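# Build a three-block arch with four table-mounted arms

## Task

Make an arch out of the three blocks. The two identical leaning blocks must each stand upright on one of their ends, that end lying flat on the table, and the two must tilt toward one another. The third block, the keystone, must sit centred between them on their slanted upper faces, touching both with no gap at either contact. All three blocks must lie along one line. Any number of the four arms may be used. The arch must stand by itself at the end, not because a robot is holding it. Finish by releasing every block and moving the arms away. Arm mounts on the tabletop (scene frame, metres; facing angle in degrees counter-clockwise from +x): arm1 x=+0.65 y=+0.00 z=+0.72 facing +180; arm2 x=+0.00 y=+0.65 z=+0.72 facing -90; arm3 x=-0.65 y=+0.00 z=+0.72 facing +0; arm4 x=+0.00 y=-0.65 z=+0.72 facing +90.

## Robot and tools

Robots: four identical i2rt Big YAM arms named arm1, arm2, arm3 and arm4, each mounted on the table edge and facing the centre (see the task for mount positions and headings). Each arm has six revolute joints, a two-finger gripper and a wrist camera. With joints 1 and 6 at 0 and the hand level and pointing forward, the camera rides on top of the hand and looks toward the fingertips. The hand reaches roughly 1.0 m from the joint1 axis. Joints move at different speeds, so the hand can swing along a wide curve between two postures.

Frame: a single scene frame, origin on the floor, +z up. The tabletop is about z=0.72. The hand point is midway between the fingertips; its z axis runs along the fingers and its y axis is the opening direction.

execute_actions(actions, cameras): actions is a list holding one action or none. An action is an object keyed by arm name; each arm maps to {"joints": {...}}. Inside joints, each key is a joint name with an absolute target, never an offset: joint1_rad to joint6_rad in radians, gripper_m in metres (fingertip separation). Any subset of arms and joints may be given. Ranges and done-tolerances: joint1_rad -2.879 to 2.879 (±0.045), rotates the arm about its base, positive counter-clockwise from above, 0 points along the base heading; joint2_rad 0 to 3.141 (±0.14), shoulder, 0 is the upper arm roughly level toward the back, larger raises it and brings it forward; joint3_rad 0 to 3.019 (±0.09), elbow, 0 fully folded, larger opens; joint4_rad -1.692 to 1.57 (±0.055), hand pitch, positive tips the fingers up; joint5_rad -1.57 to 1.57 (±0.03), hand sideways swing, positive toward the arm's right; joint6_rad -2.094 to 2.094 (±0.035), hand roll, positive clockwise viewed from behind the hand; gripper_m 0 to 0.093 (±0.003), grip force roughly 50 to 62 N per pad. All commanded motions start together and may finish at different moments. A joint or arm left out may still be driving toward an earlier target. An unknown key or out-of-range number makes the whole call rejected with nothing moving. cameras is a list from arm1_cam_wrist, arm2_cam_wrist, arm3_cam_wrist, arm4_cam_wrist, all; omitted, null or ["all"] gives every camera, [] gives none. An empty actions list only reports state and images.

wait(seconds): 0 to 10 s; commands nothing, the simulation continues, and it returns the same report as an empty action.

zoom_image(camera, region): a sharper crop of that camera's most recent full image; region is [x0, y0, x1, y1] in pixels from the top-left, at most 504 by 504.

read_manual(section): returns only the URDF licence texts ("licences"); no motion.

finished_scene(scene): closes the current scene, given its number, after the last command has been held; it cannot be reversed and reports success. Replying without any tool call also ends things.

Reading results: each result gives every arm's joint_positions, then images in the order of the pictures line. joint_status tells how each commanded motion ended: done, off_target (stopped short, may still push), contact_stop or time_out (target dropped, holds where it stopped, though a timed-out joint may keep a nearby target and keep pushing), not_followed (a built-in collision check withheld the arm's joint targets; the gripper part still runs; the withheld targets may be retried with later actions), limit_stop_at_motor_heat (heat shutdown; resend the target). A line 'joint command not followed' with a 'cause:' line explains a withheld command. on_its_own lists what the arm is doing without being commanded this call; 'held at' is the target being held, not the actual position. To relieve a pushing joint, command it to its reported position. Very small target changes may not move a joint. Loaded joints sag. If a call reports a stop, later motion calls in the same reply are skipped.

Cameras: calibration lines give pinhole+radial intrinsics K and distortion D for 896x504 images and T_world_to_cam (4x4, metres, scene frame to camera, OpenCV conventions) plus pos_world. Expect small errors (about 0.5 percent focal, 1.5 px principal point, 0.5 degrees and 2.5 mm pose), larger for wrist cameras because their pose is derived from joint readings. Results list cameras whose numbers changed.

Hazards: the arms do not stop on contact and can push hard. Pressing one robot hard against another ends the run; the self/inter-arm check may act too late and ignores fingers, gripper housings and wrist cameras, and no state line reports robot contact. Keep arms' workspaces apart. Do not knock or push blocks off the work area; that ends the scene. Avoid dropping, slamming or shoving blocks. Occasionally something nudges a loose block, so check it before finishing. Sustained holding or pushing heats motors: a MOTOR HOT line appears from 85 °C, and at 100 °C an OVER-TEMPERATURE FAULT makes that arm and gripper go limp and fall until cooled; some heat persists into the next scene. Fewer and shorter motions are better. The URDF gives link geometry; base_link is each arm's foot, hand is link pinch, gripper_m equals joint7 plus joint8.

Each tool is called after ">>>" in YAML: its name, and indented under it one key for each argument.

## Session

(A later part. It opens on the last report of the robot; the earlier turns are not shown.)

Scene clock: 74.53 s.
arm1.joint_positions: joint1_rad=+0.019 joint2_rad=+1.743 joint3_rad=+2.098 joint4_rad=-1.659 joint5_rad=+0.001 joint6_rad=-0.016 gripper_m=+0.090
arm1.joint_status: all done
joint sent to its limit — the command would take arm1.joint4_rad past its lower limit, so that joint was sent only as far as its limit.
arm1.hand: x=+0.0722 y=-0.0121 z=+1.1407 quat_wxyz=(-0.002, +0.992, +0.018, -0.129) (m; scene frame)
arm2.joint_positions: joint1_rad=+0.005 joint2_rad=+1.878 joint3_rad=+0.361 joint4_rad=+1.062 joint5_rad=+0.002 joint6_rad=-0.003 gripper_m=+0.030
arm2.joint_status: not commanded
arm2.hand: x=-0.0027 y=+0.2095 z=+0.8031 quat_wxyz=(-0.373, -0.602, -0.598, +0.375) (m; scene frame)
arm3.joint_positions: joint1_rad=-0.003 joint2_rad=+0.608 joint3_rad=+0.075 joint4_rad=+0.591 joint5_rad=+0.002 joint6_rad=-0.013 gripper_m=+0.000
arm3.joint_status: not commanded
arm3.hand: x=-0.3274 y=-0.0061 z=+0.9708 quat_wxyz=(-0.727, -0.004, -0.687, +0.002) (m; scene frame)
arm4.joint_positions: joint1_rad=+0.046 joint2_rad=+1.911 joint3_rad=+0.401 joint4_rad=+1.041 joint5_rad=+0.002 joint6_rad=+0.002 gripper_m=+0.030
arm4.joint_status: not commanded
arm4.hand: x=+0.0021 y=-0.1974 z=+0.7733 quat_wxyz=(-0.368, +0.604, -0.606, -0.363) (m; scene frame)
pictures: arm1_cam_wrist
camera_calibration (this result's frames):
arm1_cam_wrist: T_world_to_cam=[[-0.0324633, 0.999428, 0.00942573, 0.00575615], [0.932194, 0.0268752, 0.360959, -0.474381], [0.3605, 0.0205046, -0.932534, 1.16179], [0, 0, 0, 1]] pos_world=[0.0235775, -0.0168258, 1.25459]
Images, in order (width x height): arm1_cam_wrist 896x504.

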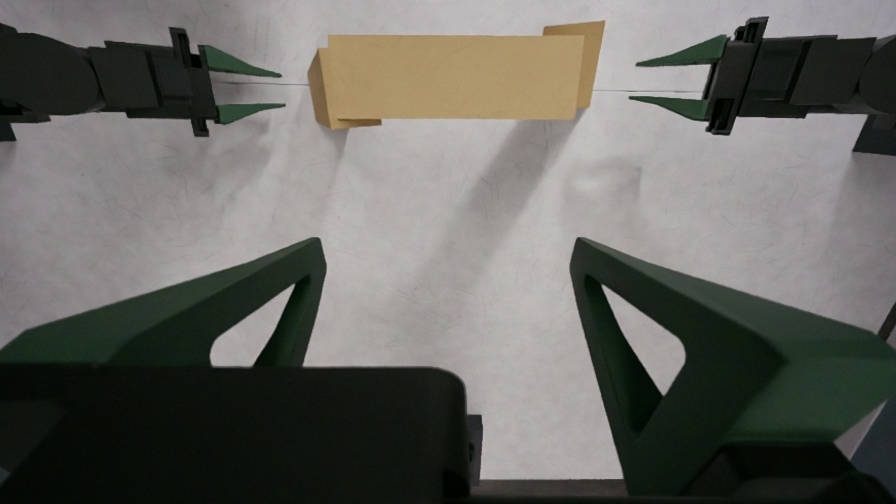

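>>> execute_actions:
  actions:
    - {"arm1":{"joints":{"joint6_rad":-1.55,"joint4_rad":-1.575,"joint2_rad":1.9,"joint3_rad":2.12}},"arm2":{"joints":{"joint1_rad":0.028,"gripper_m":0.093,"joint2_rad":1.9}},"arm4":{"joints":{"joint1_rad":0.078,"gripper_m":0.093,"joint2_rad":1.86}}}
  cameras: []

>>> execute_actions:
  actions:
    - {"arm1":{"joints":{"joint2_rad":2.085}},"arm2":{"joints":{"joint3_rad":0.55}},"arm4":{"joints":{"joint3_rad":0.57}}}

Scene clock: 78.23 s.
arm1.joint_positions: joint1_rad=+0.019 joint2_rad=+1.908 joint3_rad=+2.098 joint4_rad=-1.594 joint5_rad=+0.001 joint6_rad=-1.534 gripper_m=+0.090
arm1.joint_status: all done
arm1.hand: x=+0.0224 y=-0.0127 z=+1.0474 quat_wxyz=(-0.056, +0.711, +0.699, -0.055) (m; scene frame)
arm2.joint_positions: joint1_rad=+0.023 joint2_rad=+1.888 joint3_rad=+0.361 joint4_rad=+1.062 joint5_rad=+0.002 joint6_rad=-0.003 gripper_m=+0.093
arm2.joint_status: all done
arm2.hand: x=+0.0052 y=+0.2110 z=+0.7991 quat_wxyz=(-0.374, -0.598, -0.606, +0.369) (m; scene frame)
arm3.joint_positions: joint1_rad=-0.003 joint2_rad=+0.608 joint3_rad=+0.075 joint4_rad=+0.591 joint5_rad=+0.002 joint6_rad=-0.013 gripper_m=+0.000
arm3.joint_status: not commanded
arm3.hand: x=-0.3274 y=-0.0061 z=+0.9708 quat_wxyz=(-0.727, -0.004, -0.687, +0.002) (m; scene frame)
arm4.joint_positions: joint1_rad=+0.066 joint2_rad=+1.877 joint3_rad=+0.401 joint4_rad=+1.041 joint5_rad=+0.002 joint6_rad=+0.002 gripper_m=+0.093
arm4.joint_status: all done
arm4.hand: x=-0.0072 y=-0.1920 z=+0.7883 quat_wxyz=(-0.375, +0.604, -0.593, -0.378) (m; scene frame)
pictures: none
No camera images: the call's "cameras" was empty. Leave "cameras" out to get every camera's image.

Scene clock: 79.50 s.
arm1.joint_positions: joint1_rad=+0.019 joint2_rad=+2.093 joint3_rad=+2.098 joint4_rad=-1.591 joint5_rad=+0.001 joint6_rad=-1.534 gripper_m=+0.090
arm1.joint_status: all done
arm1.hand: x=+0.0026 y=-0.0126 z=+0.9333 quat_wxyz=(+0.006, +0.713, +0.701, +0.010) (m; scene frame)
arm2.joint_positions: joint1_rad=+0.023 joint2_rad=+1.892 joint3_rad=+0.545 joint4_rad=+1.062 joint5_rad=+0.002 joint6_rad=-0.003 gripper_m=+0.093
arm2.joint_status: all done
arm2.hand: x=+0.0062 y=+0.1255 z=+0.8481 quat_wxyz=(-0.426, -0.563, -0.570, +0.421) (m; scene frame)
arm3.joint_positions: joint1_rad=-0.003 joint2_rad=+0.608 joint3_rad=+0.075 joint4_rad=+0.591 joint5_rad=+0.002 joint6_rad=-0.013 gripper_m=+0.000
arm3.joint_status: not commanded
arm3.hand: x=-0.3274 y=-0.0061 z=+0.9708 quat_wxyz=(-0.727, -0.004, -0.687, +0.002) (m; scene frame)
arm4.joint_positions: joint1_rad=+0.066 joint2_rad=+1.876 joint3_rad=+0.564 joint4_rad=+1.041 joint5_rad=+0.002 joint6_rad=+0.002 gripper_m=+0.093
arm4.joint_status: all done
arm4.hand: x=-0.0088 y=-0.1166 z=+0.8355 quat_wxyz=(-0.421, +0.571, -0.561, -0.426) (m; scene frame)
pictures: arm1_cam_wrist, arm2_cam_wrist, arm3_cam_wrist, arm4_cam_wrist
camera_calibration (this result's frames):
arm1_cam_wrist: T_world_to_cam=[[-0.99955, 0.0192611, -0.0230006, 0.0263781], [0.0019248, 0.806272, 0.591541, -0.537612], [0.0299385, 0.591231, -0.805947, 0.883455], [0, 0, 0, 1]] pos_world=[0.000951698, -0.0893723, 1.03064]
arm2_cam_wrist: T_world_to_cam=[[-0.999812, -0.0191456, 0.00290005, 0.00964303], [-0.0170646, 0.800365, -0.59927, 0.408996], [0.00915231, -0.599207, -0.800542, 0.879307], [0, 0, 0, 1]] pos_world=[0.0085729, 0.199726, 0.948993]
arm3_cam_wrist: T_world_to_cam=[[-0.00841558, -0.999957, 0.00401949, -0.011511], [-0.544634, 0.00121242, -0.838673, 0.638524], [0.838632, -0.00924707, -0.54462, 0.930955], [0, 0, 0, 1]] pos_world=[-0.433064, -0.00367604, 1.04258]
arm4_cam_wrist: T_world_to_cam=[[0.999813, 0.0175914, 0.00803414, 0.00296091], [0.0188806, -0.797958, -0.602417, 0.414411], [-0.00418643, 0.602456, -0.798141, 0.865281], [0, 0, 0, 1]] pos_world=[-0.00716225, -0.190663, 0.940241]
Images, in order (width x height): arm1_cam_wrist 896x504, arm2_cam_wrist 896x504, arm3_cam_wrist 896x504, arm4_cam_wrist 896x504.

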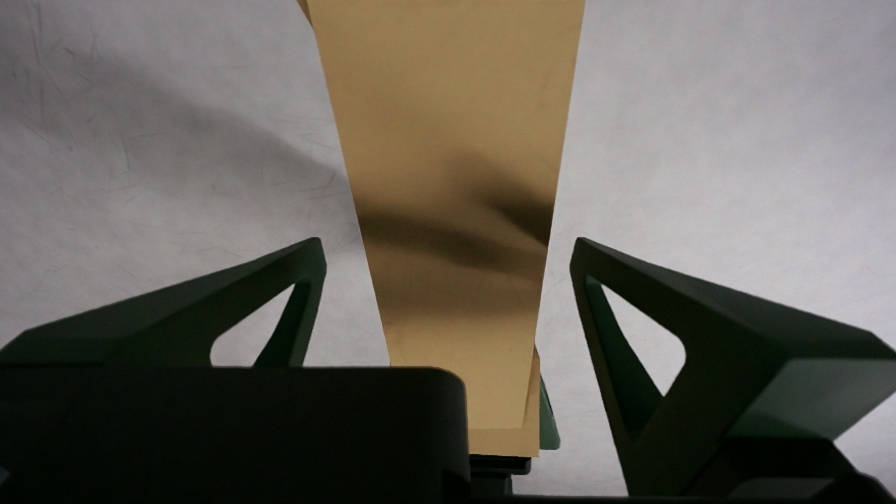

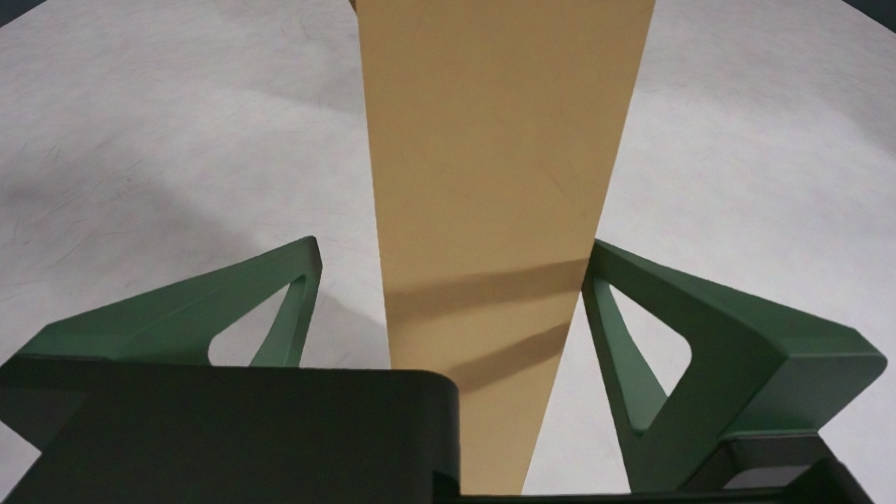

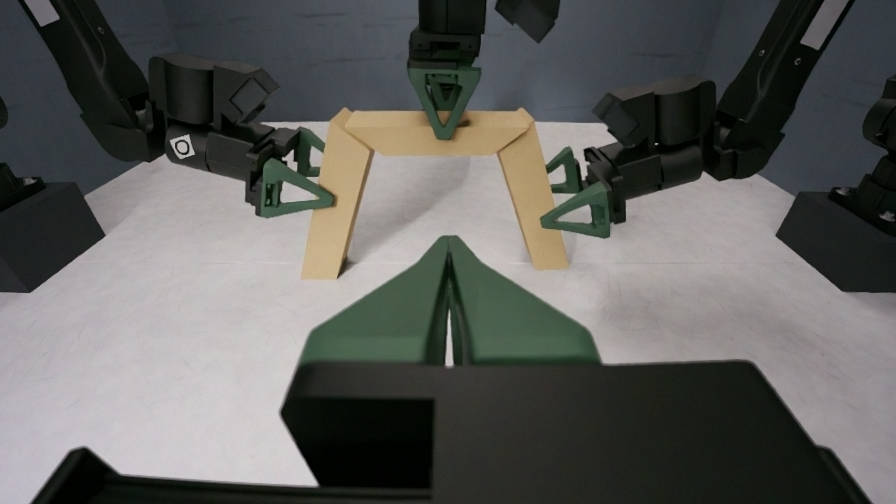

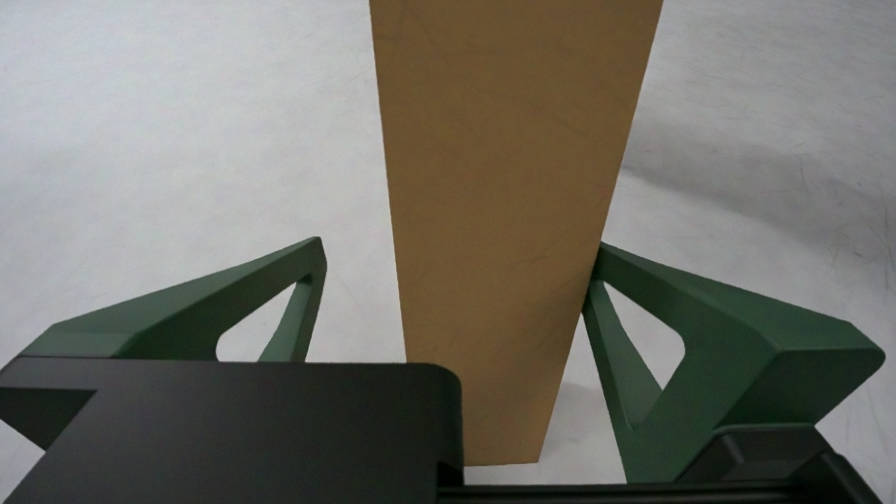

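>>> execute_actions:
  actions:
    - {"arm1":{"joints":{"gripper_m":0.04}}}
  cameras: []

>>> execute_actions:
  actions:
    - {"arm2":{"joints":{"gripper_m":0.04}},"arm4":{"joints":{"gripper_m":0.04}}}
  cameras: ["arm3_cam_wrist"]

>>> zoom_image:
  camera: "arm3_cam_wrist"
  region: [280,30,620,290]

Scene clock: 80.80 s.
arm1.joint_positions: joint1_rad=+0.020 joint2_rad=+2.093 joint3_rad=+2.098 joint4_rad=-1.589 joint5_rad=+0.000 joint6_rad=-1.537 gripper_m=+0.059
arm1.joint_status: gripper_m off_target (ended at +0.059, target +0.040)
arm1.hand: x=+0.0022 y=-0.0130 z=+0.9333 quat_wxyz=(+0.006, +0.712, +0.702, +0.010) (m; scene frame)
arm2.joint_positions: joint1_rad=+0.023 joint2_rad=+1.892 joint3_rad=+0.545 joint4_rad=+1.062 joint5_rad=+0.002 joint6_rad=-0.003 gripper_m=+0.093
arm2.joint_status: not commanded
arm2.hand: x=+0.0062 y=+0.1255 z=+0.8481 quat_wxyz=(-0.426, -0.563, -0.570, +0.421) (m; scene frame)
arm3.joint_positions: joint1_rad=-0.003 joint2_rad=+0.608 joint3_rad=+0.075 joint4_rad=+0.591 joint5_rad=+0.002 joint6_rad=-0.013 gripper_m=+0.000
arm3.joint_status: not commanded
arm3.hand: x=-0.3274 y=-0.0061 z=+0.9708 quat_wxyz=(-0.727, -0.004, -0.687, +0.002) (m; scene frame)
arm4.joint_positions: joint1_rad=+0.066 joint2_rad=+1.876 joint3_rad=+0.564 joint4_rad=+1.041 joint5_rad=+0.002 joint6_rad=+0.002 gripper_m=+0.093
arm4.joint_status: not commanded
arm4.hand: x=-0.0088 y=-0.1166 z=+0.8355 quat_wxyz=(-0.421, +0.571, -0.561, -0.426) (m; scene frame)
pictures: none
No camera images: the call's "cameras" was empty. Leave "cameras" out to get every camera's image.

Scene clock: 81.40 s.
arm1.joint_positions: joint1_rad=+0.020 joint2_rad=+2.092 joint3_rad=+2.098 joint4_rad=-1.588 joint5_rad=+0.000 joint6_rad=-1.537 gripper_m=+0.059
arm1.joint_status: not commanded
arm1.hand: x=+0.0021 y=-0.0133 z=+0.9340 quat_wxyz=(+0.005, +0.712, +0.702, +0.009) (m; scene frame)
arm2.joint_positions: joint1_rad=+0.016 joint2_rad=+1.892 joint3_rad=+0.545 joint4_rad=+1.063 joint5_rad=+0.010 joint6_rad=-0.004 gripper_m=+0.059
arm2.joint_status: gripper_m off_target (ended at +0.059, target +0.040)
arm2.hand: x=+0.0015 y=+0.1254 z=+0.8484 quat_wxyz=(-0.423, -0.566, -0.566, +0.425) (m; scene frame)
arm3.joint_positions: joint1_rad=-0.003 joint2_rad=+0.608 joint3_rad=+0.075 joint4_rad=+0.591 joint5_rad=+0.002 joint6_rad=-0.013 gripper_m=+0.000
arm3.joint_status: not commanded
arm3.hand: x=-0.3274 y=-0.0061 z=+0.9708 quat_wxyz=(-0.727, -0.004, -0.687, +0.002) (m; scene frame)
arm4.joint_positions: joint1_rad=+0.064 joint2_rad=+1.876 joint3_rad=+0.564 joint4_rad=+1.041 joint5_rad=+0.011 joint6_rad=+0.002 gripper_m=+0.059
arm4.joint_status: gripper_m off_target (ended at +0.059, target +0.040)
arm4.hand: x=-0.0064 y=-0.1165 z=+0.8358 quat_wxyz=(-0.424, +0.569, -0.563, -0.423) (m; scene frame)
pictures: arm3_cam_wrist
camera_calibration (this result's frames):
arm3_cam_wrist: T_world_to_cam=[[-0.00841558, -0.999957, 0.00401949, -0.011511], [-0.544634, 0.00121242, -0.838673, 0.638524], [0.838632, -0.00924707, -0.54462, 0.930955], [0, 0, 0, 1]] pos_world=[-0.433064, -0.00367604, 1.04258]
Images, in order (width x height): arm3_cam_wrist 896x504.

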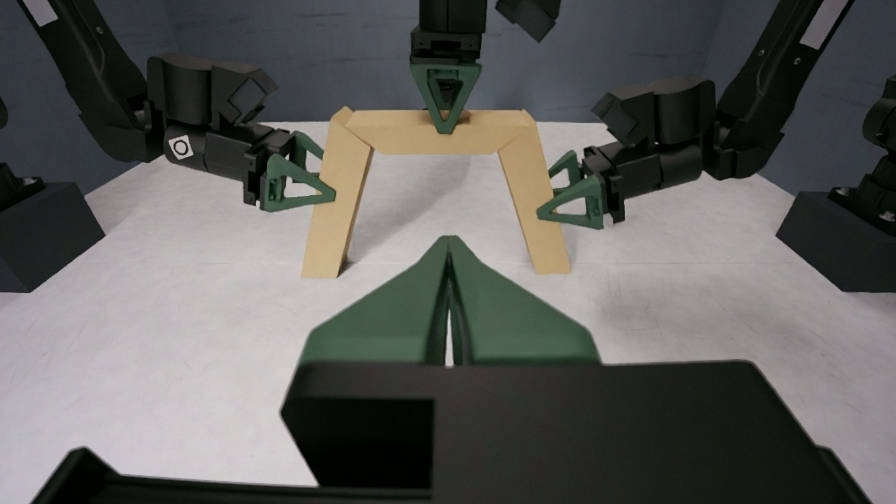

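Region (280, 30, 620, 290) of arm3_cam_wrist's 896x504 image, scaled by 1.482, with more detail than that image has; it fills the top 385 rows of this view, and the rest is white.

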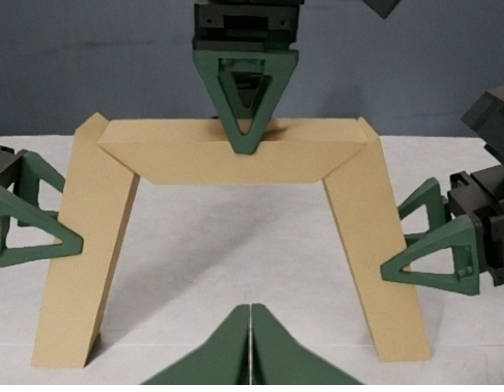

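>>> execute_actions:
  actions:
    - {"arm2":{"joints":{"joint1_rad":0.036}}}
  cameras: []

>>> execute_actions:
  actions:
    - {"arm2":{"joints":{"gripper_m":0.09}},"arm4":{"joints":{"gripper_m":0.09}},"arm1":{"joints":{"gripper_m":0.09}}}
  cameras: []

>>> execute_actions:
  actions:
    - {"arm2":{"joints":{"joint3_rad":0.33,"joint1_rad":0.012}},"arm4":{"joints":{"joint3_rad":0.37,"joint1_rad":0.064}},"arm1":{"joints":{"joint2_rad":1.75}}}
  cameras: []

>>> execute_actions:
  actions:
    - {"arm2":{"joints":{"gripper_m":0.03}},"arm4":{"joints":{"gripper_m":0.03}},"arm1":{"joints":{"joint6_rad":0,"joint4_rad":-1.68}}}

Scene clock: 82.73 s.
arm1.joint_positions: joint1_rad=+0.020 joint2_rad=+2.092 joint3_rad=+2.098 joint4_rad=-1.588 joint5_rad=+0.000 joint6_rad=-1.537 gripper_m=+0.059
arm1.joint_status: not commanded
arm1.hand: x=+0.0021 y=-0.0133 z=+0.9340 quat_wxyz=(+0.005, +0.712, +0.702, +0.009) (m; scene frame)
arm2.joint_positions: joint1_rad=+0.016 joint2_rad=+1.892 joint3_rad=+0.545 joint4_rad=+1.063 joint5_rad=+0.010 joint6_rad=-0.004 gripper_m=+0.059
arm2.joint_status: all done
arm2.hand: x=+0.0015 y=+0.1254 z=+0.8484 quat_wxyz=(-0.423, -0.566, -0.566, +0.425) (m; scene frame)
arm3.joint_positions: joint1_rad=-0.003 joint2_rad=+0.608 joint3_rad=+0.075 joint4_rad=+0.591 joint5_rad=+0.002 joint6_rad=-0.013 gripper_m=+0.000
arm3.joint_status: not commanded
arm3.hand: x=-0.3274 y=-0.0061 z=+0.9708 quat_wxyz=(-0.727, -0.004, -0.687, +0.002) (m; scene frame)
arm4.joint_positions: joint1_rad=+0.064 joint2_rad=+1.876 joint3_rad=+0.564 joint4_rad=+1.041 joint5_rad=+0.011 joint6_rad=+0.002 gripper_m=+0.059
arm4.joint_status: not commanded
arm4.hand: x=-0.0064 y=-0.1165 z=+0.8358 quat_wxyz=(-0.424, +0.569, -0.563, -0.423) (m; scene frame)
pictures: none
No camera images: the call's "cameras" was empty. Leave "cameras" out to get every camera's image.

Scene clock: 83.40 s.
arm1.joint_positions: joint1_rad=+0.020 joint2_rad=+2.092 joint3_rad=+2.098 joint4_rad=-1.588 joint5_rad=+0.000 joint6_rad=-1.537 gripper_m=+0.090
arm1.joint_status: all done
arm1.hand: x=+0.0021 y=-0.0133 z=+0.9340 quat_wxyz=(+0.005, +0.712, +0.702, +0.009) (m; scene frame)
arm2.joint_positions: joint1_rad=+0.031 joint2_rad=+1.892 joint3_rad=+0.545 joint4_rad=+1.063 joint5_rad=+0.005 joint6_rad=-0.004 gripper_m=+0.090
arm2.joint_status: all done
arm2.hand: x=+0.0100 y=+0.1255 z=+0.8485 quat_wxyz=(-0.428, -0.561, -0.571, +0.420) (m; scene frame)
arm3.joint_positions: joint1_rad=-0.003 joint2_rad=+0.608 joint3_rad=+0.075 joint4_rad=+0.591 joint5_rad=+0.002 joint6_rad=-0.013 gripper_m=+0.000
arm3.joint_status: not commanded
arm3.hand: x=-0.3274 y=-0.0061 z=+0.9708 quat_wxyz=(-0.727, -0.004, -0.687, +0.002) (m; scene frame)
arm4.joint_positions: joint1_rad=+0.065 joint2_rad=+1.876 joint3_rad=+0.564 joint4_rad=+1.041 joint5_rad=+0.003 joint6_rad=+0.002 gripper_m=+0.090
arm4.joint_status: all done
arm4.hand: x=-0.0079 y=-0.1165 z=+0.8358 quat_wxyz=(-0.422, +0.571, -0.562, -0.425) (m; scene frame)
pictures: none
No camera images: the call's "cameras" was empty. Leave "cameras" out to get every camera's image.

Scene clock: 84.93 s.
arm1.joint_positions: joint1_rad=+0.020 joint2_rad=+1.752 joint3_rad=+2.112 joint4_rad=-1.588 joint5_rad=+0.000 joint6_rad=-1.537 gripper_m=+0.090
arm1.joint_status: all done
arm1.hand: x=+0.0517 y=-0.0132 z=+1.1464 quat_wxyz=(-0.116, +0.702, +0.693, -0.119) (m; scene frame)
arm2.joint_positions: joint1_rad=+0.018 joint2_rad=+1.892 joint3_rad=+0.328 joint4_rad=+1.062 joint5_rad=+0.005 joint6_rad=-0.004 gripper_m=+0.090
arm2.joint_status: all done
arm2.hand: x=+0.0023 y=+0.2283 z=+0.7895 quat_wxyz=(-0.360, -0.607, -0.611, +0.359) (m; scene frame)
arm3.joint_positions: joint1_rad=-0.003 joint2_rad=+0.608 joint3_rad=+0.075 joint4_rad=+0.591 joint5_rad=+0.002 joint6_rad=-0.013 gripper_m=+0.000
arm3.joint_status: not commanded
arm3.hand: x=-0.3274 y=-0.0061 z=+0.9708 quat_wxyz=(-0.727, -0.004, -0.687, +0.002) (m; scene frame)
arm4.joint_positions: joint1_rad=+0.065 joint2_rad=+1.876 joint3_rad=+0.369 joint4_rad=+1.041 joint5_rad=+0.003 joint6_rad=+0.002 gripper_m=+0.090
arm4.joint_status: all done
arm4.hand: x=-0.0061 y=-0.2080 z=+0.7806 quat_wxyz=(-0.366, +0.609, -0.600, -0.367) (m; scene frame)
pictures: none
No camera images: the call's "cameras" was empty. Leave "cameras" out to get every camera's image.

Scene clock: 87.10 s.
arm1.joint_positions: joint1_rad=+0.020 joint2_rad=+1.752 joint3_rad=+2.112 joint4_rad=-1.660 joint5_rad=+0.000 joint6_rad=-0.016 gripper_m=+0.090
arm1.joint_status: all done
joint sent to its limit — the command would take arm1.joint4_rad past its lower limit, so that joint was sent only as far as its limit.
arm1.hand: x=+0.0685 y=-0.0128 z=+1.1413 quat_wxyz=(-0.002, +0.991, +0.018, -0.131) (m; scene frame)
arm2.joint_positions: joint1_rad=+0.018 joint2_rad=+1.892 joint3_rad=+0.328 joint4_rad=+1.062 joint5_rad=+0.005 joint6_rad=-0.004 gripper_m=+0.030
arm2.joint_status: all done
arm2.hand: x=+0.0023 y=+0.2283 z=+0.7895 quat_wxyz=(-0.360, -0.607, -0.611, +0.359) (m; scene frame)
arm3.joint_positions: joint1_rad=-0.003 joint2_rad=+0.608 joint3_rad=+0.075 joint4_rad=+0.591 joint5_rad=+0.002 joint6_rad=-0.013 gripper_m=+0.000
arm3.joint_status: not commanded
arm3.hand: x=-0.3274 y=-0.0061 z=+0.9708 quat_wxyz=(-0.727, -0.004, -0.687, +0.002) (m; scene frame)
arm4.joint_positions: joint1_rad=+0.065 joint2_rad=+1.876 joint3_rad=+0.369 joint4_rad=+1.041 joint5_rad=+0.003 joint6_rad=+0.002 gripper_m=+0.030
arm4.joint_status: all done
arm4.hand: x=-0.0061 y=-0.2080 z=+0.7806 quat_wxyz=(-0.366, +0.609, -0.600, -0.367) (m; scene frame)
pictures: arm1_cam_wrist, arm2_cam_wrist, arm3_cam_wrist, arm4_cam_wrist
camera_calibration (this result's frames):
arm1_cam_wrist: T_world_to_cam=[[-0.0334014, 0.999404, 0.00873719, 0.00712751], [0.933667, 0.028083, 0.35704, -0.466781], [0.356582, 0.0200833, -0.934048, 1.16573], [0, 0, 0, 1]] pos_world=[0.020377, -0.0174264, 1.25545]
arm2_cam_wrist: T_world_to_cam=[[-0.999903, -0.0134033, 0.0038062, 0.00589137], [-0.0137793, 0.910733, -0.412765, 0.119161], [0.002066, -0.412778, -0.910829, 0.938559], [0, 0, 0, 1]] pos_world=[0.00559368, 0.278971, 0.90403]
arm3_cam_wrist: T_world_to_cam=[[-0.00841558, -0.999957, 0.00401949, -0.011511], [-0.544634, 0.00121242, -0.838673, 0.638524], [0.838632, -0.00924707, -0.54462, 0.930955], [0, 0, 0, 1]] pos_world=[-0.433064, -0.00367604, 1.04258]
arm4_cam_wrist: T_world_to_cam=[[0.999837, 0.0159772, 0.00839431, 0.00168129], [0.0180391, -0.8994, -0.436754, 0.157915], [0.000571732, 0.436834, -0.899542, 0.92129], [0, 0, 0, 1]] pos_world=[-0.00505639, -0.26045, 0.897695]
Images, in order (width x height): arm1_cam_wrist 896x504, arm2_cam_wrist 896x504, arm3_cam_wrist 896x504, arm4_cam_wrist 896x504.

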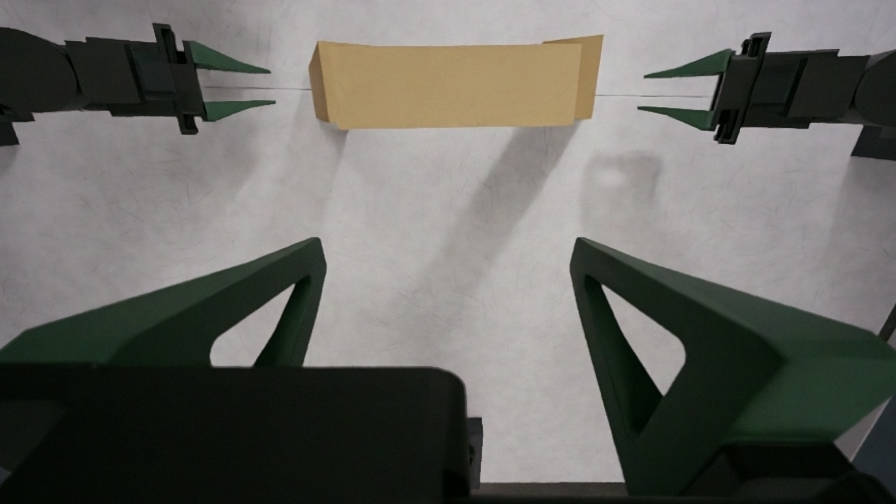

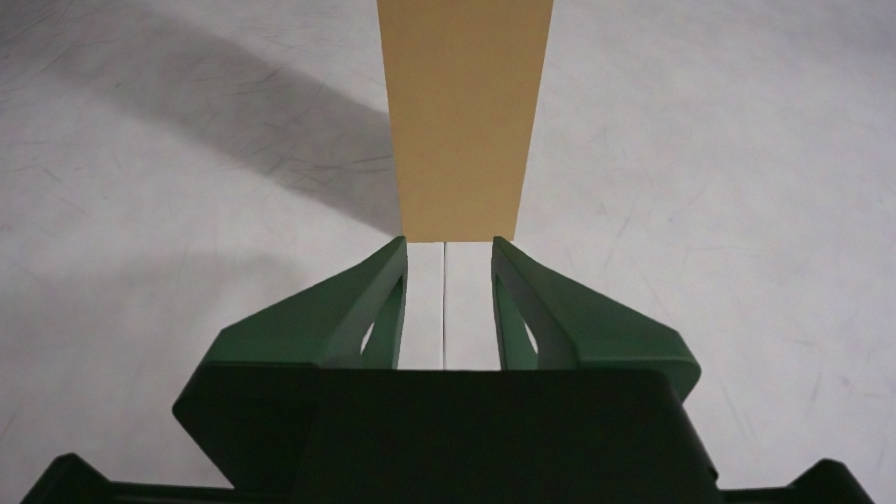

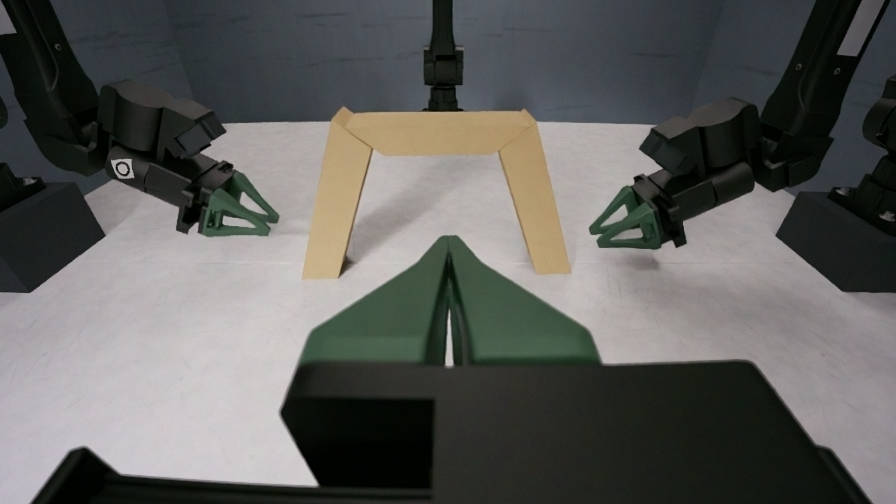

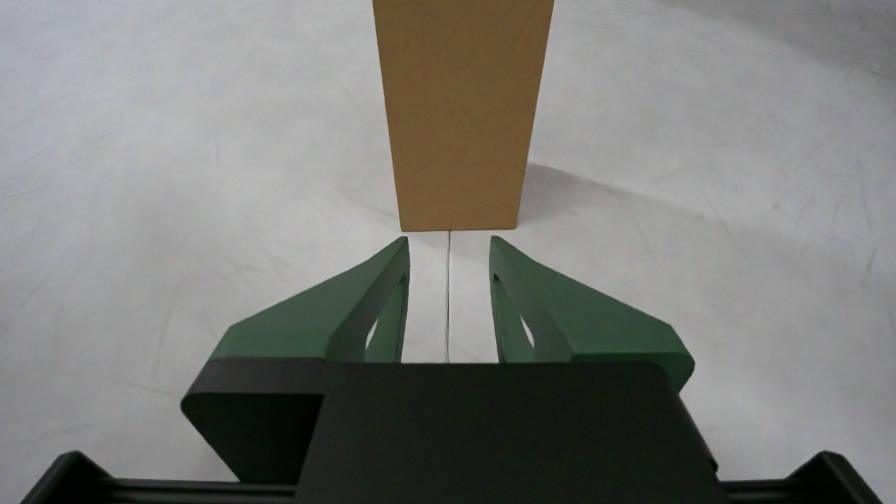

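>>> execute_actions:
  actions:
    - {"arm2":{"joints":{"joint2_rad":1.975}},"arm4":{"joints":{"joint2_rad":1.95,"joint1_rad":0.05}},"arm1":{"joints":{"joint2_rad":1.4}}}
  cameras: []

>>> execute_actions:
  actions:
    - {"arm2":{"joints":{"joint2_rad":2.02,"joint3_rad":0.44}},"arm4":{"joints":{"joint2_rad":1.985,"joint3_rad":0.47}}}
  cameras: ["arm3_cam_wrist"]

>>> zoom_image:
  camera: "arm3_cam_wrist"
  region: [260,30,640,290]

Scene clock: 89.97 s.
arm1.joint_positions: joint1_rad=+0.020 joint2_rad=+1.408 joint3_rad=+2.121 joint4_rad=-1.660 joint5_rad=+0.000 joint6_rad=-0.016 gripper_m=+0.090
arm1.joint_status: all done
arm1.hand: x=+0.1869 y=-0.0112 z=+1.3192 quat_wxyz=(-0.002, +0.953, +0.018, -0.302) (m; scene frame)
arm2.joint_positions: joint1_rad=+0.018 joint2_rad=+1.973 joint3_rad=+0.328 joint4_rad=+1.062 joint5_rad=+0.005 joint6_rad=-0.004 gripper_m=+0.030
arm2.joint_status: all done
arm2.hand: x=+0.0023 y=+0.2428 z=+0.7576 quat_wxyz=(-0.335, -0.621, -0.625, +0.334) (m; scene frame)
arm3.joint_positions: joint1_rad=-0.003 joint2_rad=+0.608 joint3_rad=+0.075 joint4_rad=+0.591 joint5_rad=+0.002 joint6_rad=-0.013 gripper_m=+0.000
arm3.joint_status: not commanded
arm3.hand: x=-0.3274 y=-0.0061 z=+0.9708 quat_wxyz=(-0.727, -0.004, -0.687, +0.002) (m; scene frame)
arm4.joint_positions: joint1_rad=+0.065 joint2_rad=+1.940 joint3_rad=+0.369 joint4_rad=+1.041 joint5_rad=+0.003 joint6_rad=+0.002 gripper_m=+0.030
arm4.joint_status: all done
arm4.hand: x=-0.0058 y=-0.2190 z=+0.7539 quat_wxyz=(-0.346, +0.621, -0.611, -0.347) (m; scene frame)
pictures: none
No camera images: the call's "cameras" was empty. Leave "cameras" out to get every camera's image.

Scene clock: 90.93 s.
arm1.joint_positions: joint1_rad=+0.020 joint2_rad=+1.408 joint3_rad=+2.121 joint4_rad=-1.660 joint5_rad=+0.000 joint6_rad=-0.016 gripper_m=+0.090
arm1.joint_status: not commanded
arm1.hand: x=+0.1869 y=-0.0112 z=+1.3192 quat_wxyz=(-0.002, +0.953, +0.018, -0.302) (m; scene frame)
arm2.joint_positions: joint1_rad=+0.018 joint2_rad=+2.014 joint3_rad=+0.439 joint4_rad=+1.062 joint5_rad=+0.005 joint6_rad=-0.004 gripper_m=+0.030
arm2.joint_status: all done
arm2.hand: x=+0.0027 y=+0.1939 z=+0.7623 quat_wxyz=(-0.357, -0.609, -0.613, +0.356) (m; scene frame)
arm3.joint_positions: joint1_rad=-0.003 joint2_rad=+0.608 joint3_rad=+0.075 joint4_rad=+0.591 joint5_rad=+0.002 joint6_rad=-0.013 gripper_m=+0.000
arm3.joint_status: not commanded
arm3.hand: x=-0.3274 y=-0.0061 z=+0.9708 quat_wxyz=(-0.727, -0.004, -0.687, +0.002) (m; scene frame)
arm4.joint_positions: joint1_rad=+0.065 joint2_rad=+1.972 joint3_rad=+0.467 joint4_rad=+1.041 joint5_rad=+0.003 joint6_rad=+0.002 gripper_m=+0.030
arm4.joint_status: all done
arm4.hand: x=-0.0065 y=-0.1756 z=+0.7617 quat_wxyz=(-0.366, +0.609, -0.600, -0.368) (m; scene frame)
pictures: arm3_cam_wrist
camera_calibration (this result's frames):
arm3_cam_wrist: T_world_to_cam=[[-0.00841558, -0.999957, 0.00401949, -0.011511], [-0.544634, 0.00121242, -0.838673, 0.638524], [0.838632, -0.00924707, -0.54462, 0.930955], [0, 0, 0, 1]] pos_world=[-0.433064, -0.00367604, 1.04258]
Images, in order (width x height): arm3_cam_wrist 896x504.

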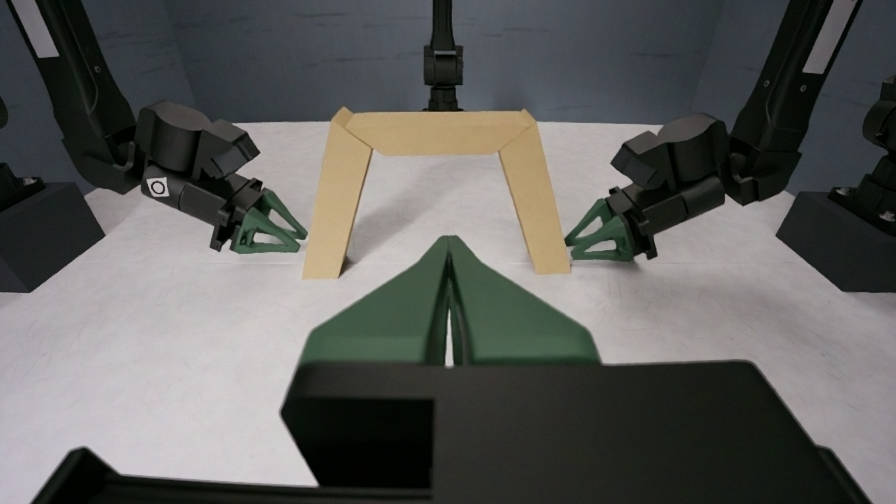

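Region (260, 30, 640, 290) of arm3_cam_wrist's 896x504 image, scaled by 1.326, with more detail than that image has; it fills the top 345 rows of this view, and the rest is white.

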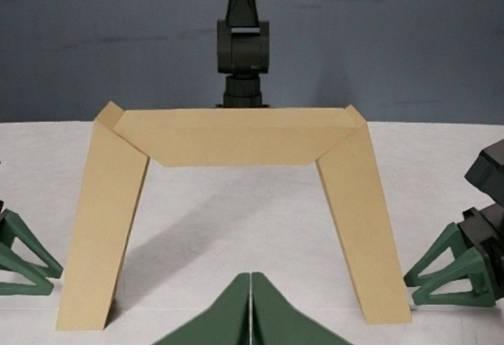

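>>> execute_actions:
  actions:
    - {"arm2":{"joints":{"joint3_rad":0.5,"joint2_rad":2.03}},"arm4":{"joints":{"joint3_rad":0.5}}}
  cameras: ["arm3_cam_wrist"]

>>> zoom_image:
  camera: "arm3_cam_wrist"
  region: [260,30,640,290]

Scene clock: 92.43 s.
arm1.joint_positions: joint1_rad=+0.020 joint2_rad=+1.408 joint3_rad=+2.121 joint4_rad=-1.660 joint5_rad=+0.000 joint6_rad=-0.016 gripper_m=+0.090
arm1.joint_status: not commanded
arm1.hand: x=+0.1871 y=-0.0112 z=+1.3193 quat_wxyz=(-0.002, +0.953, +0.018, -0.302) (m; scene frame)
arm2.joint_positions: joint1_rad=+0.018 joint2_rad=+2.018 joint3_rad=+0.475 joint4_rad=+1.061 joint5_rad=+0.003 joint6_rad=-0.004 gripper_m=+0.030
arm2.joint_status: all done
arm2.hand: x=+0.0032 y=+0.1765 z=+0.7686 quat_wxyz=(-0.367, -0.602, -0.607, +0.365) (m; scene frame)
arm3.joint_positions: joint1_rad=-0.003 joint2_rad=+0.608 joint3_rad=+0.075 joint4_rad=+0.591 joint5_rad=+0.002 joint6_rad=-0.013 gripper_m=+0.000
arm3.joint_status: not commanded
arm3.hand: x=-0.3274 y=-0.0061 z=+0.9708 quat_wxyz=(-0.727, -0.004, -0.687, +0.002) (m; scene frame)
arm4.joint_positions: joint1_rad=+0.065 joint2_rad=+1.972 joint3_rad=+0.482 joint4_rad=+1.041 joint5_rad=+0.003 joint6_rad=+0.002 gripper_m=+0.030
arm4.joint_status: all done
arm4.hand: x=-0.0068 y=-0.1678 z=+0.7655 quat_wxyz=(-0.371, +0.606, -0.597, -0.373) (m; scene frame)
pictures: arm3_cam_wrist
camera_calibration (this result's frames):
arm3_cam_wrist: T_world_to_cam=[[-0.00841558, -0.999957, 0.00401949, -0.011511], [-0.544634, 0.00121242, -0.838673, 0.638524], [0.838632, -0.00924707, -0.54462, 0.930955], [0, 0, 0, 1]] pos_world=[-0.433064, -0.00367604, 1.04258]
Images, in order (width x height): arm3_cam_wrist 896x504.

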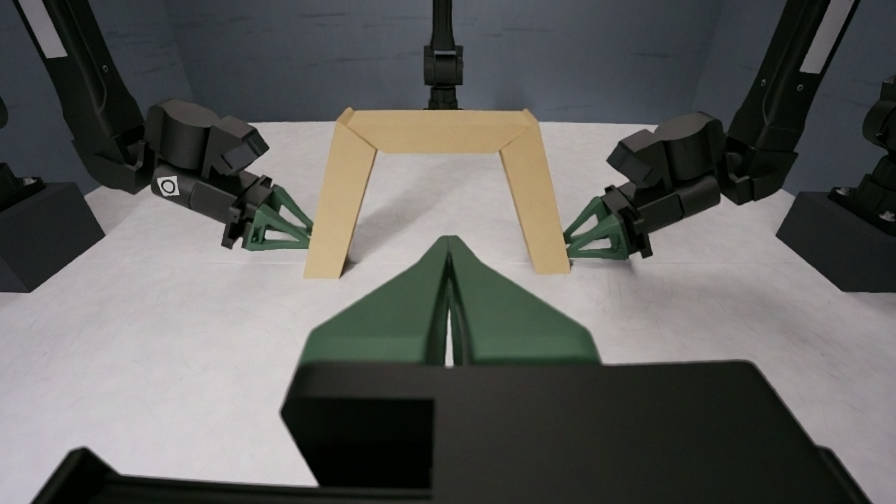

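Region (260, 30, 640, 290) of arm3_cam_wrist's 896x504 image, scaled by 1.326, with more detail than that image has; it fills the top 345 rows of this view, and the rest is white.

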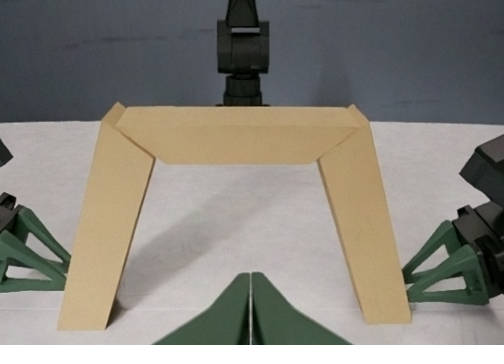

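>>> execute_actions:
  actions:
    - {"arm2":{"joints":{"joint3_rad":0.44}},"arm4":{"joints":{"joint3_rad":0.44}}}
  cameras: []

>>> execute_actions:
  actions:
    - {"arm2":{"joints":{"joint2_rad":2.075}},"arm4":{"joints":{"joint2_rad":2.02}}}
  cameras: []

>>> execute_actions:
  actions:
    - {"arm2":{"joints":{"joint3_rad":0.525}},"arm4":{"joints":{"joint3_rad":0.505}}}
  cameras: ["arm3_cam_wrist"]

>>> zoom_image:
  camera: "arm3_cam_wrist"
  region: [260,30,640,290]

Scene clock: 94.13 s.
arm1.joint_positions: joint1_rad=+0.020 joint2_rad=+1.408 joint3_rad=+2.121 joint4_rad=-1.660 joint5_rad=+0.000 joint6_rad=-0.016 gripper_m=+0.090
arm1.joint_status: not commanded
arm1.hand: x=+0.1869 y=-0.0112 z=+1.3192 quat_wxyz=(-0.002, +0.953, +0.018, -0.302) (m; scene frame)
arm2.joint_positions: joint1_rad=+0.018 joint2_rad=+2.018 joint3_rad=+0.444 joint4_rad=+1.061 joint5_rad=+0.003 joint6_rad=-0.004 gripper_m=+0.030
arm2.joint_status: all done
arm2.hand: x=+0.0031 y=+0.1923 z=+0.7616 quat_wxyz=(-0.358, -0.608, -0.613, +0.355) (m; scene frame)
arm3.joint_positions: joint1_rad=-0.003 joint2_rad=+0.608 joint3_rad=+0.075 joint4_rad=+0.591 joint5_rad=+0.002 joint6_rad=-0.013 gripper_m=+0.000
arm3.joint_status: not commanded
arm3.hand: x=-0.3274 y=-0.0061 z=+0.9708 quat_wxyz=(-0.727, -0.004, -0.687, +0.002) (m; scene frame)
arm4.joint_positions: joint1_rad=+0.065 joint2_rad=+1.972 joint3_rad=+0.443 joint4_rad=+1.041 joint5_rad=+0.003 joint6_rad=+0.002 gripper_m=+0.030
arm4.joint_status: all done
arm4.hand: x=-0.0064 y=-0.1873 z=+0.7562 quat_wxyz=(-0.359, +0.614, -0.604, -0.361) (m; scene frame)
pictures: none
No camera images: the call's "cameras" was empty. Leave "cameras" out to get every camera's image.

Scene clock: 94.80 s.
arm1.joint_positions: joint1_rad=+0.020 joint2_rad=+1.408 joint3_rad=+2.121 joint4_rad=-1.660 joint5_rad=+0.000 joint6_rad=-0.016 gripper_m=+0.090
arm1.joint_status: not commanded
arm1.hand: x=+0.1869 y=-0.0112 z=+1.3192 quat_wxyz=(-0.002, +0.953, +0.018, -0.302) (m; scene frame)
arm2.joint_positions: joint1_rad=+0.018 joint2_rad=+2.069 joint3_rad=+0.444 joint4_rad=+1.061 joint5_rad=+0.003 joint6_rad=-0.004 gripper_m=+0.030
arm2.joint_status: all done
arm2.hand: x=+0.0031 y=+0.2027 z=+0.7393 quat_wxyz=(-0.342, -0.617, -0.622, +0.340) (m; scene frame)
arm3.joint_positions: joint1_rad=-0.003 joint2_rad=+0.608 joint3_rad=+0.075 joint4_rad=+0.591 joint5_rad=+0.002 joint6_rad=-0.013 gripper_m=+0.000
arm3.joint_status: not commanded
arm3.hand: x=-0.3274 y=-0.0061 z=+0.9708 quat_wxyz=(-0.727, -0.004, -0.687, +0.002) (m; scene frame)
arm4.joint_positions: joint1_rad=+0.064 joint2_rad=+2.003 joint3_rad=+0.443 joint4_rad=+1.041 joint5_rad=+0.002 joint6_rad=+0.002 gripper_m=+0.030
arm4.joint_status: all done
arm4.hand: x=-0.0061 y=-0.1932 z=+0.7426 quat_wxyz=(-0.349, +0.619, -0.610, -0.351) (m; scene frame)
pictures: none
No camera images: the call's "cameras" was empty. Leave "cameras" out to get every camera's image.

Scene clock: 95.50 s.
arm1.joint_positions: joint1_rad=+0.020 joint2_rad=+1.408 joint3_rad=+2.121 joint4_rad=-1.660 joint5_rad=+0.000 joint6_rad=-0.016 gripper_m=+0.090
arm1.joint_status: not commanded
arm1.hand: x=+0.1869 y=-0.0112 z=+1.3192 quat_wxyz=(-0.002, +0.953, +0.018, -0.302) (m; scene frame)
arm2.joint_positions: joint1_rad=+0.018 joint2_rad=+2.069 joint3_rad=+0.496 joint4_rad=+1.059 joint5_rad=+0.002 joint6_rad=-0.005 gripper_m=+0.030
arm2.joint_status: all done
arm2.hand: x=+0.0033 y=+0.1763 z=+0.7493 quat_wxyz=(-0.357, -0.608, -0.614, +0.355) (m; scene frame)
arm3.joint_positions: joint1_rad=-0.003 joint2_rad=+0.608 joint3_rad=+0.075 joint4_rad=+0.591 joint5_rad=+0.002 joint6_rad=-0.013 gripper_m=+0.000
arm3.joint_status: not commanded
arm3.hand: x=-0.3274 y=-0.0061 z=+0.9708 quat_wxyz=(-0.727, -0.004, -0.687, +0.002) (m; scene frame)
arm4.joint_positions: joint1_rad=+0.064 joint2_rad=+2.004 joint3_rad=+0.489 joint4_rad=+1.040 joint5_rad=+0.001 joint6_rad=+0.002 gripper_m=+0.030
arm4.joint_status: all done
arm4.hand: x=-0.0067 y=-0.1703 z=+0.7524 quat_wxyz=(-0.363, +0.611, -0.602, -0.365) (m; scene frame)
pictures: arm3_cam_wrist
camera_calibration (this result's frames):
arm3_cam_wrist: T_world_to_cam=[[-0.00841558, -0.999957, 0.00401949, -0.011511], [-0.544634, 0.00121242, -0.838673, 0.638524], [0.838632, -0.00924707, -0.54462, 0.930955], [0, 0, 0, 1]] pos_world=[-0.433064, -0.00367604, 1.04258]
Images, in order (width x height): arm3_cam_wrist 896x504.

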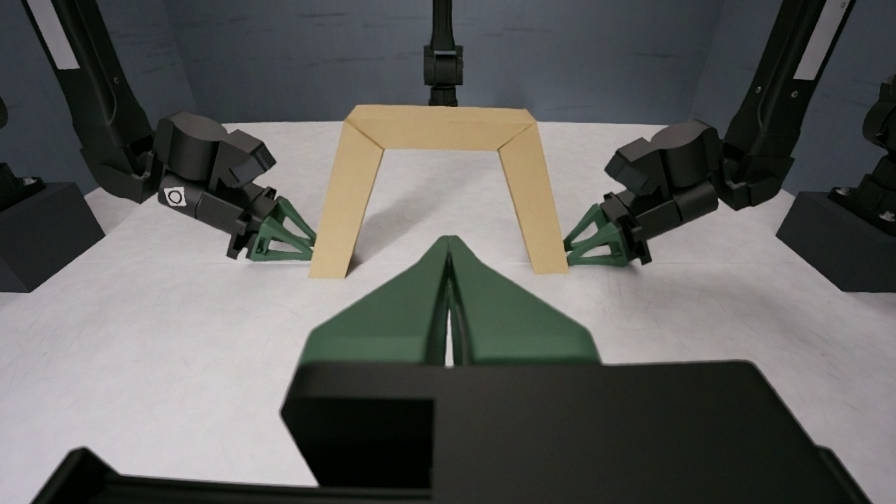

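Region (260, 30, 640, 290) of arm3_cam_wrist's 896x504 image, scaled by 1.326, with more detail than that image has; it fills the top 345 rows of this view, and the rest is white.

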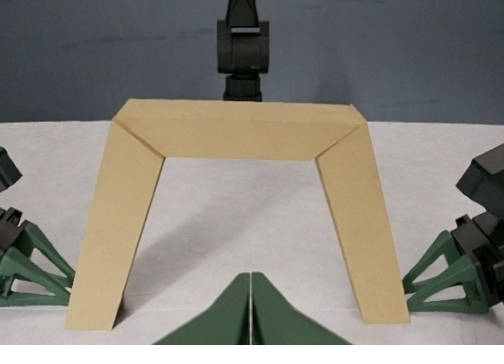

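>>> execute_actions:
  actions:
    - {"arm2":{"joints":{"joint3_rad":0.42}},"arm4":{"joints":{"joint3_rad":0.42}}}
  cameras: ["arm3_cam_wrist"]

>>> zoom_image:
  camera: "arm3_cam_wrist"
  region: [290,70,590,290]

Scene clock: 96.90 s.
arm1.joint_positions: joint1_rad=+0.020 joint2_rad=+1.408 joint3_rad=+2.121 joint4_rad=-1.660 joint5_rad=+0.000 joint6_rad=-0.016 gripper_m=+0.090
arm1.joint_status: not commanded
arm1.hand: x=+0.1869 y=-0.0112 z=+1.3192 quat_wxyz=(-0.002, +0.953, +0.018, -0.302) (m; scene frame)
arm2.joint_positions: joint1_rad=+0.018 joint2_rad=+2.069 joint3_rad=+0.419 joint4_rad=+1.059 joint5_rad=+0.002 joint6_rad=-0.005 gripper_m=+0.030
arm2.joint_status: all done
arm2.hand: x=+0.0031 y=+0.2158 z=+0.7344 quat_wxyz=(-0.333, -0.621, -0.627, +0.331) (m; scene frame)
arm3.joint_positions: joint1_rad=-0.003 joint2_rad=+0.608 joint3_rad=+0.075 joint4_rad=+0.591 joint5_rad=+0.002 joint6_rad=-0.013 gripper_m=+0.000
arm3.joint_status: not commanded
arm3.hand: x=-0.3274 y=-0.0061 z=+0.9708 quat_wxyz=(-0.727, -0.004, -0.687, +0.002) (m; scene frame)
arm4.joint_positions: joint1_rad=+0.064 joint2_rad=+2.003 joint3_rad=+0.432 joint4_rad=+1.049 joint5_rad=+0.001 joint6_rad=+0.004 gripper_m=+0.030
arm4.joint_status: all done
arm4.hand: x=-0.0062 y=-0.1976 z=+0.7421 quat_wxyz=(-0.348, +0.619, -0.611, -0.351) (m; scene frame)
pictures: arm3_cam_wrist
camera_calibration (this result's frames):
arm3_cam_wrist: T_world_to_cam=[[-0.00841558, -0.999957, 0.00401949, -0.011511], [-0.544634, 0.00121242, -0.838673, 0.638524], [0.838632, -0.00924707, -0.54462, 0.930955], [0, 0, 0, 1]] pos_world=[-0.433064, -0.00367604, 1.04258]
Images, in order (width x height): arm3_cam_wrist 896x504.

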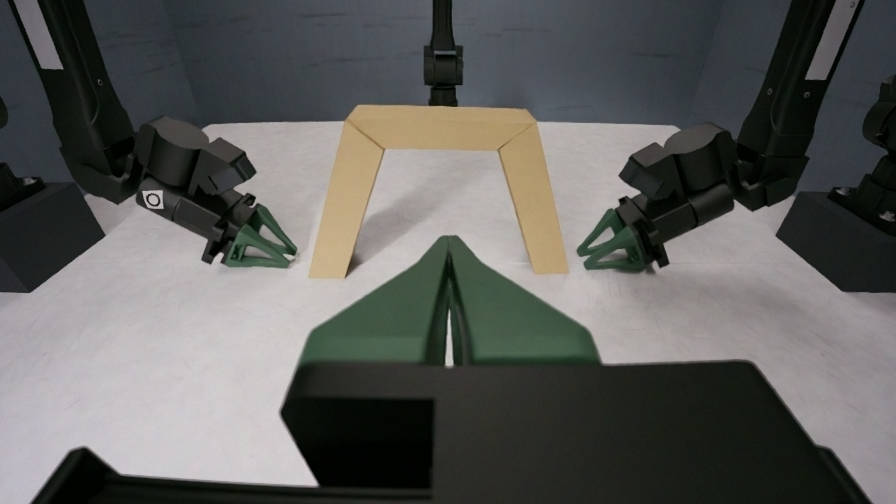

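Region (290, 70, 590, 290) of arm3_cam_wrist's 896x504 image, scaled by 1.680, with more detail than that image has; it fills the top 370 rows of this view, and the rest is white.

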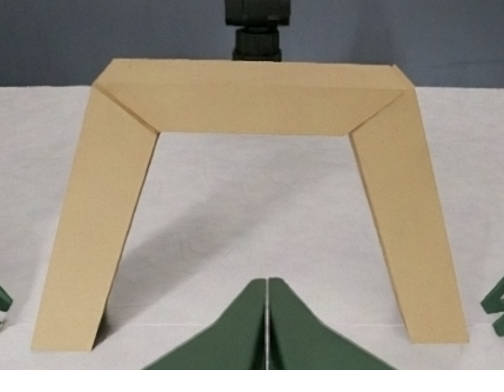

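>>> execute_actions:
  actions:
    - {"arm4":{"joints":{"joint2_rad":1.84}},"arm2":{"joints":{"joint2_rad":1.8,"joint3_rad":0.3}}}
  cameras: []

>>> execute_actions:
  actions:
    - {"arm4":{"joints":{"joint3_rad":0.53}}}
  cameras: ["arm3_cam_wrist"]

>>> zoom_image:
  camera: "arm3_cam_wrist"
  region: [290,70,590,290]

Scene clock: 101.40 s.
arm1.joint_positions: joint1_rad=+0.020 joint2_rad=+1.408 joint3_rad=+2.121 joint4_rad=-1.660 joint5_rad=+0.000 joint6_rad=-0.016 gripper_m=+0.090
arm1.joint_status: not commanded
arm1.hand: x=+0.1869 y=-0.0112 z=+1.3192 quat_wxyz=(-0.002, +0.953, +0.018, -0.302) (m; scene frame)
arm2.joint_positions: joint1_rad=+0.018 joint2_rad=+1.794 joint3_rad=+0.298 joint4_rad=+1.059 joint5_rad=+0.002 joint6_rad=-0.005 gripper_m=+0.030
arm2.joint_status: all done
arm2.hand: x=+0.0026 y=+0.2288 z=+0.8213 quat_wxyz=(-0.381, -0.594, -0.599, +0.378) (m; scene frame)
arm3.joint_positions: joint1_rad=-0.003 joint2_rad=+0.608 joint3_rad=+0.075 joint4_rad=+0.591 joint5_rad=+0.002 joint6_rad=-0.013 gripper_m=+0.000
arm3.joint_status: not commanded
arm3.hand: x=-0.3274 y=-0.0061 z=+0.9708 quat_wxyz=(-0.727, -0.004, -0.687, +0.002) (m; scene frame)
arm4.joint_positions: joint1_rad=+0.064 joint2_rad=+1.841 joint3_rad=+0.423 joint4_rad=+1.041 joint5_rad=+0.001 joint6_rad=+0.004 gripper_m=+0.030
arm4.joint_status: all done
arm4.hand: x=-0.0068 y=-0.1768 z=+0.8097 quat_wxyz=(-0.391, +0.592, -0.584, -0.395) (m; scene frame)
pictures: none
No camera images: the call's "cameras" was empty. Leave "cameras" out to get every camera's image.

Scene clock: 102.30 s.
arm1.joint_positions: joint1_rad=+0.020 joint2_rad=+1.408 joint3_rad=+2.121 joint4_rad=-1.660 joint5_rad=+0.000 joint6_rad=-0.016 gripper_m=+0.090
arm1.joint_status: not commanded
arm1.hand: x=+0.1869 y=-0.0112 z=+1.3192 quat_wxyz=(-0.002, +0.953, +0.018, -0.302) (m; scene frame)
arm2.joint_positions: joint1_rad=+0.018 joint2_rad=+1.794 joint3_rad=+0.298 joint4_rad=+1.059 joint5_rad=+0.002 joint6_rad=-0.005 gripper_m=+0.030
arm2.joint_status: not commanded
arm2.hand: x=+0.0026 y=+0.2288 z=+0.8213 quat_wxyz=(-0.381, -0.594, -0.599, +0.378) (m; scene frame)
arm3.joint_positions: joint1_rad=-0.003 joint2_rad=+0.608 joint3_rad=+0.075 joint4_rad=+0.591 joint5_rad=+0.002 joint6_rad=-0.013 gripper_m=+0.000
arm3.joint_status: not commanded
arm3.hand: x=-0.3274 y=-0.0061 z=+0.9708 quat_wxyz=(-0.727, -0.004, -0.687, +0.002) (m; scene frame)
arm4.joint_positions: joint1_rad=+0.064 joint2_rad=+1.841 joint3_rad=+0.511 joint4_rad=+1.040 joint5_rad=+0.000 joint6_rad=+0.004 gripper_m=+0.030
arm4.joint_status: all done
arm4.hand: x=-0.0078 y=-0.1362 z=+0.8362 quat_wxyz=(-0.416, +0.574, -0.566, -0.421) (m; scene frame)
pictures: arm3_cam_wrist
camera_calibration (this result's frames):
arm3_cam_wrist: T_world_to_cam=[[-0.00841558, -0.999957, 0.00401949, -0.011511], [-0.544634, 0.00121242, -0.838673, 0.638524], [0.838632, -0.00924707, -0.54462, 0.930955], [0, 0, 0, 1]] pos_world=[-0.433064, -0.00367604, 1.04258]
Images, in order (width x height): arm3_cam_wrist 896x504.

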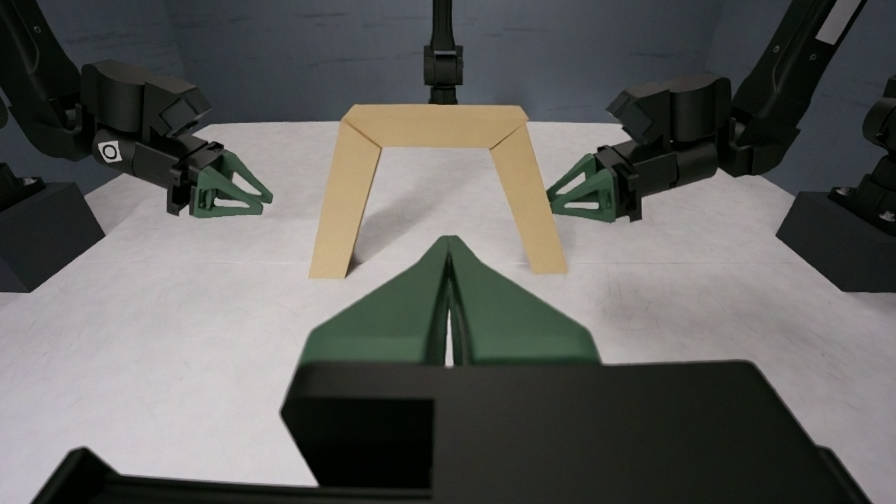

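Region (290, 70, 590, 290) of arm3_cam_wrist's 896x504 image, scaled by 1.680, with more detail than that image has; it fills the top 370 rows of this view, and the rest is white.

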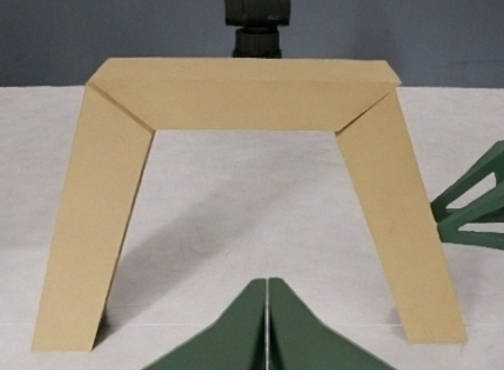

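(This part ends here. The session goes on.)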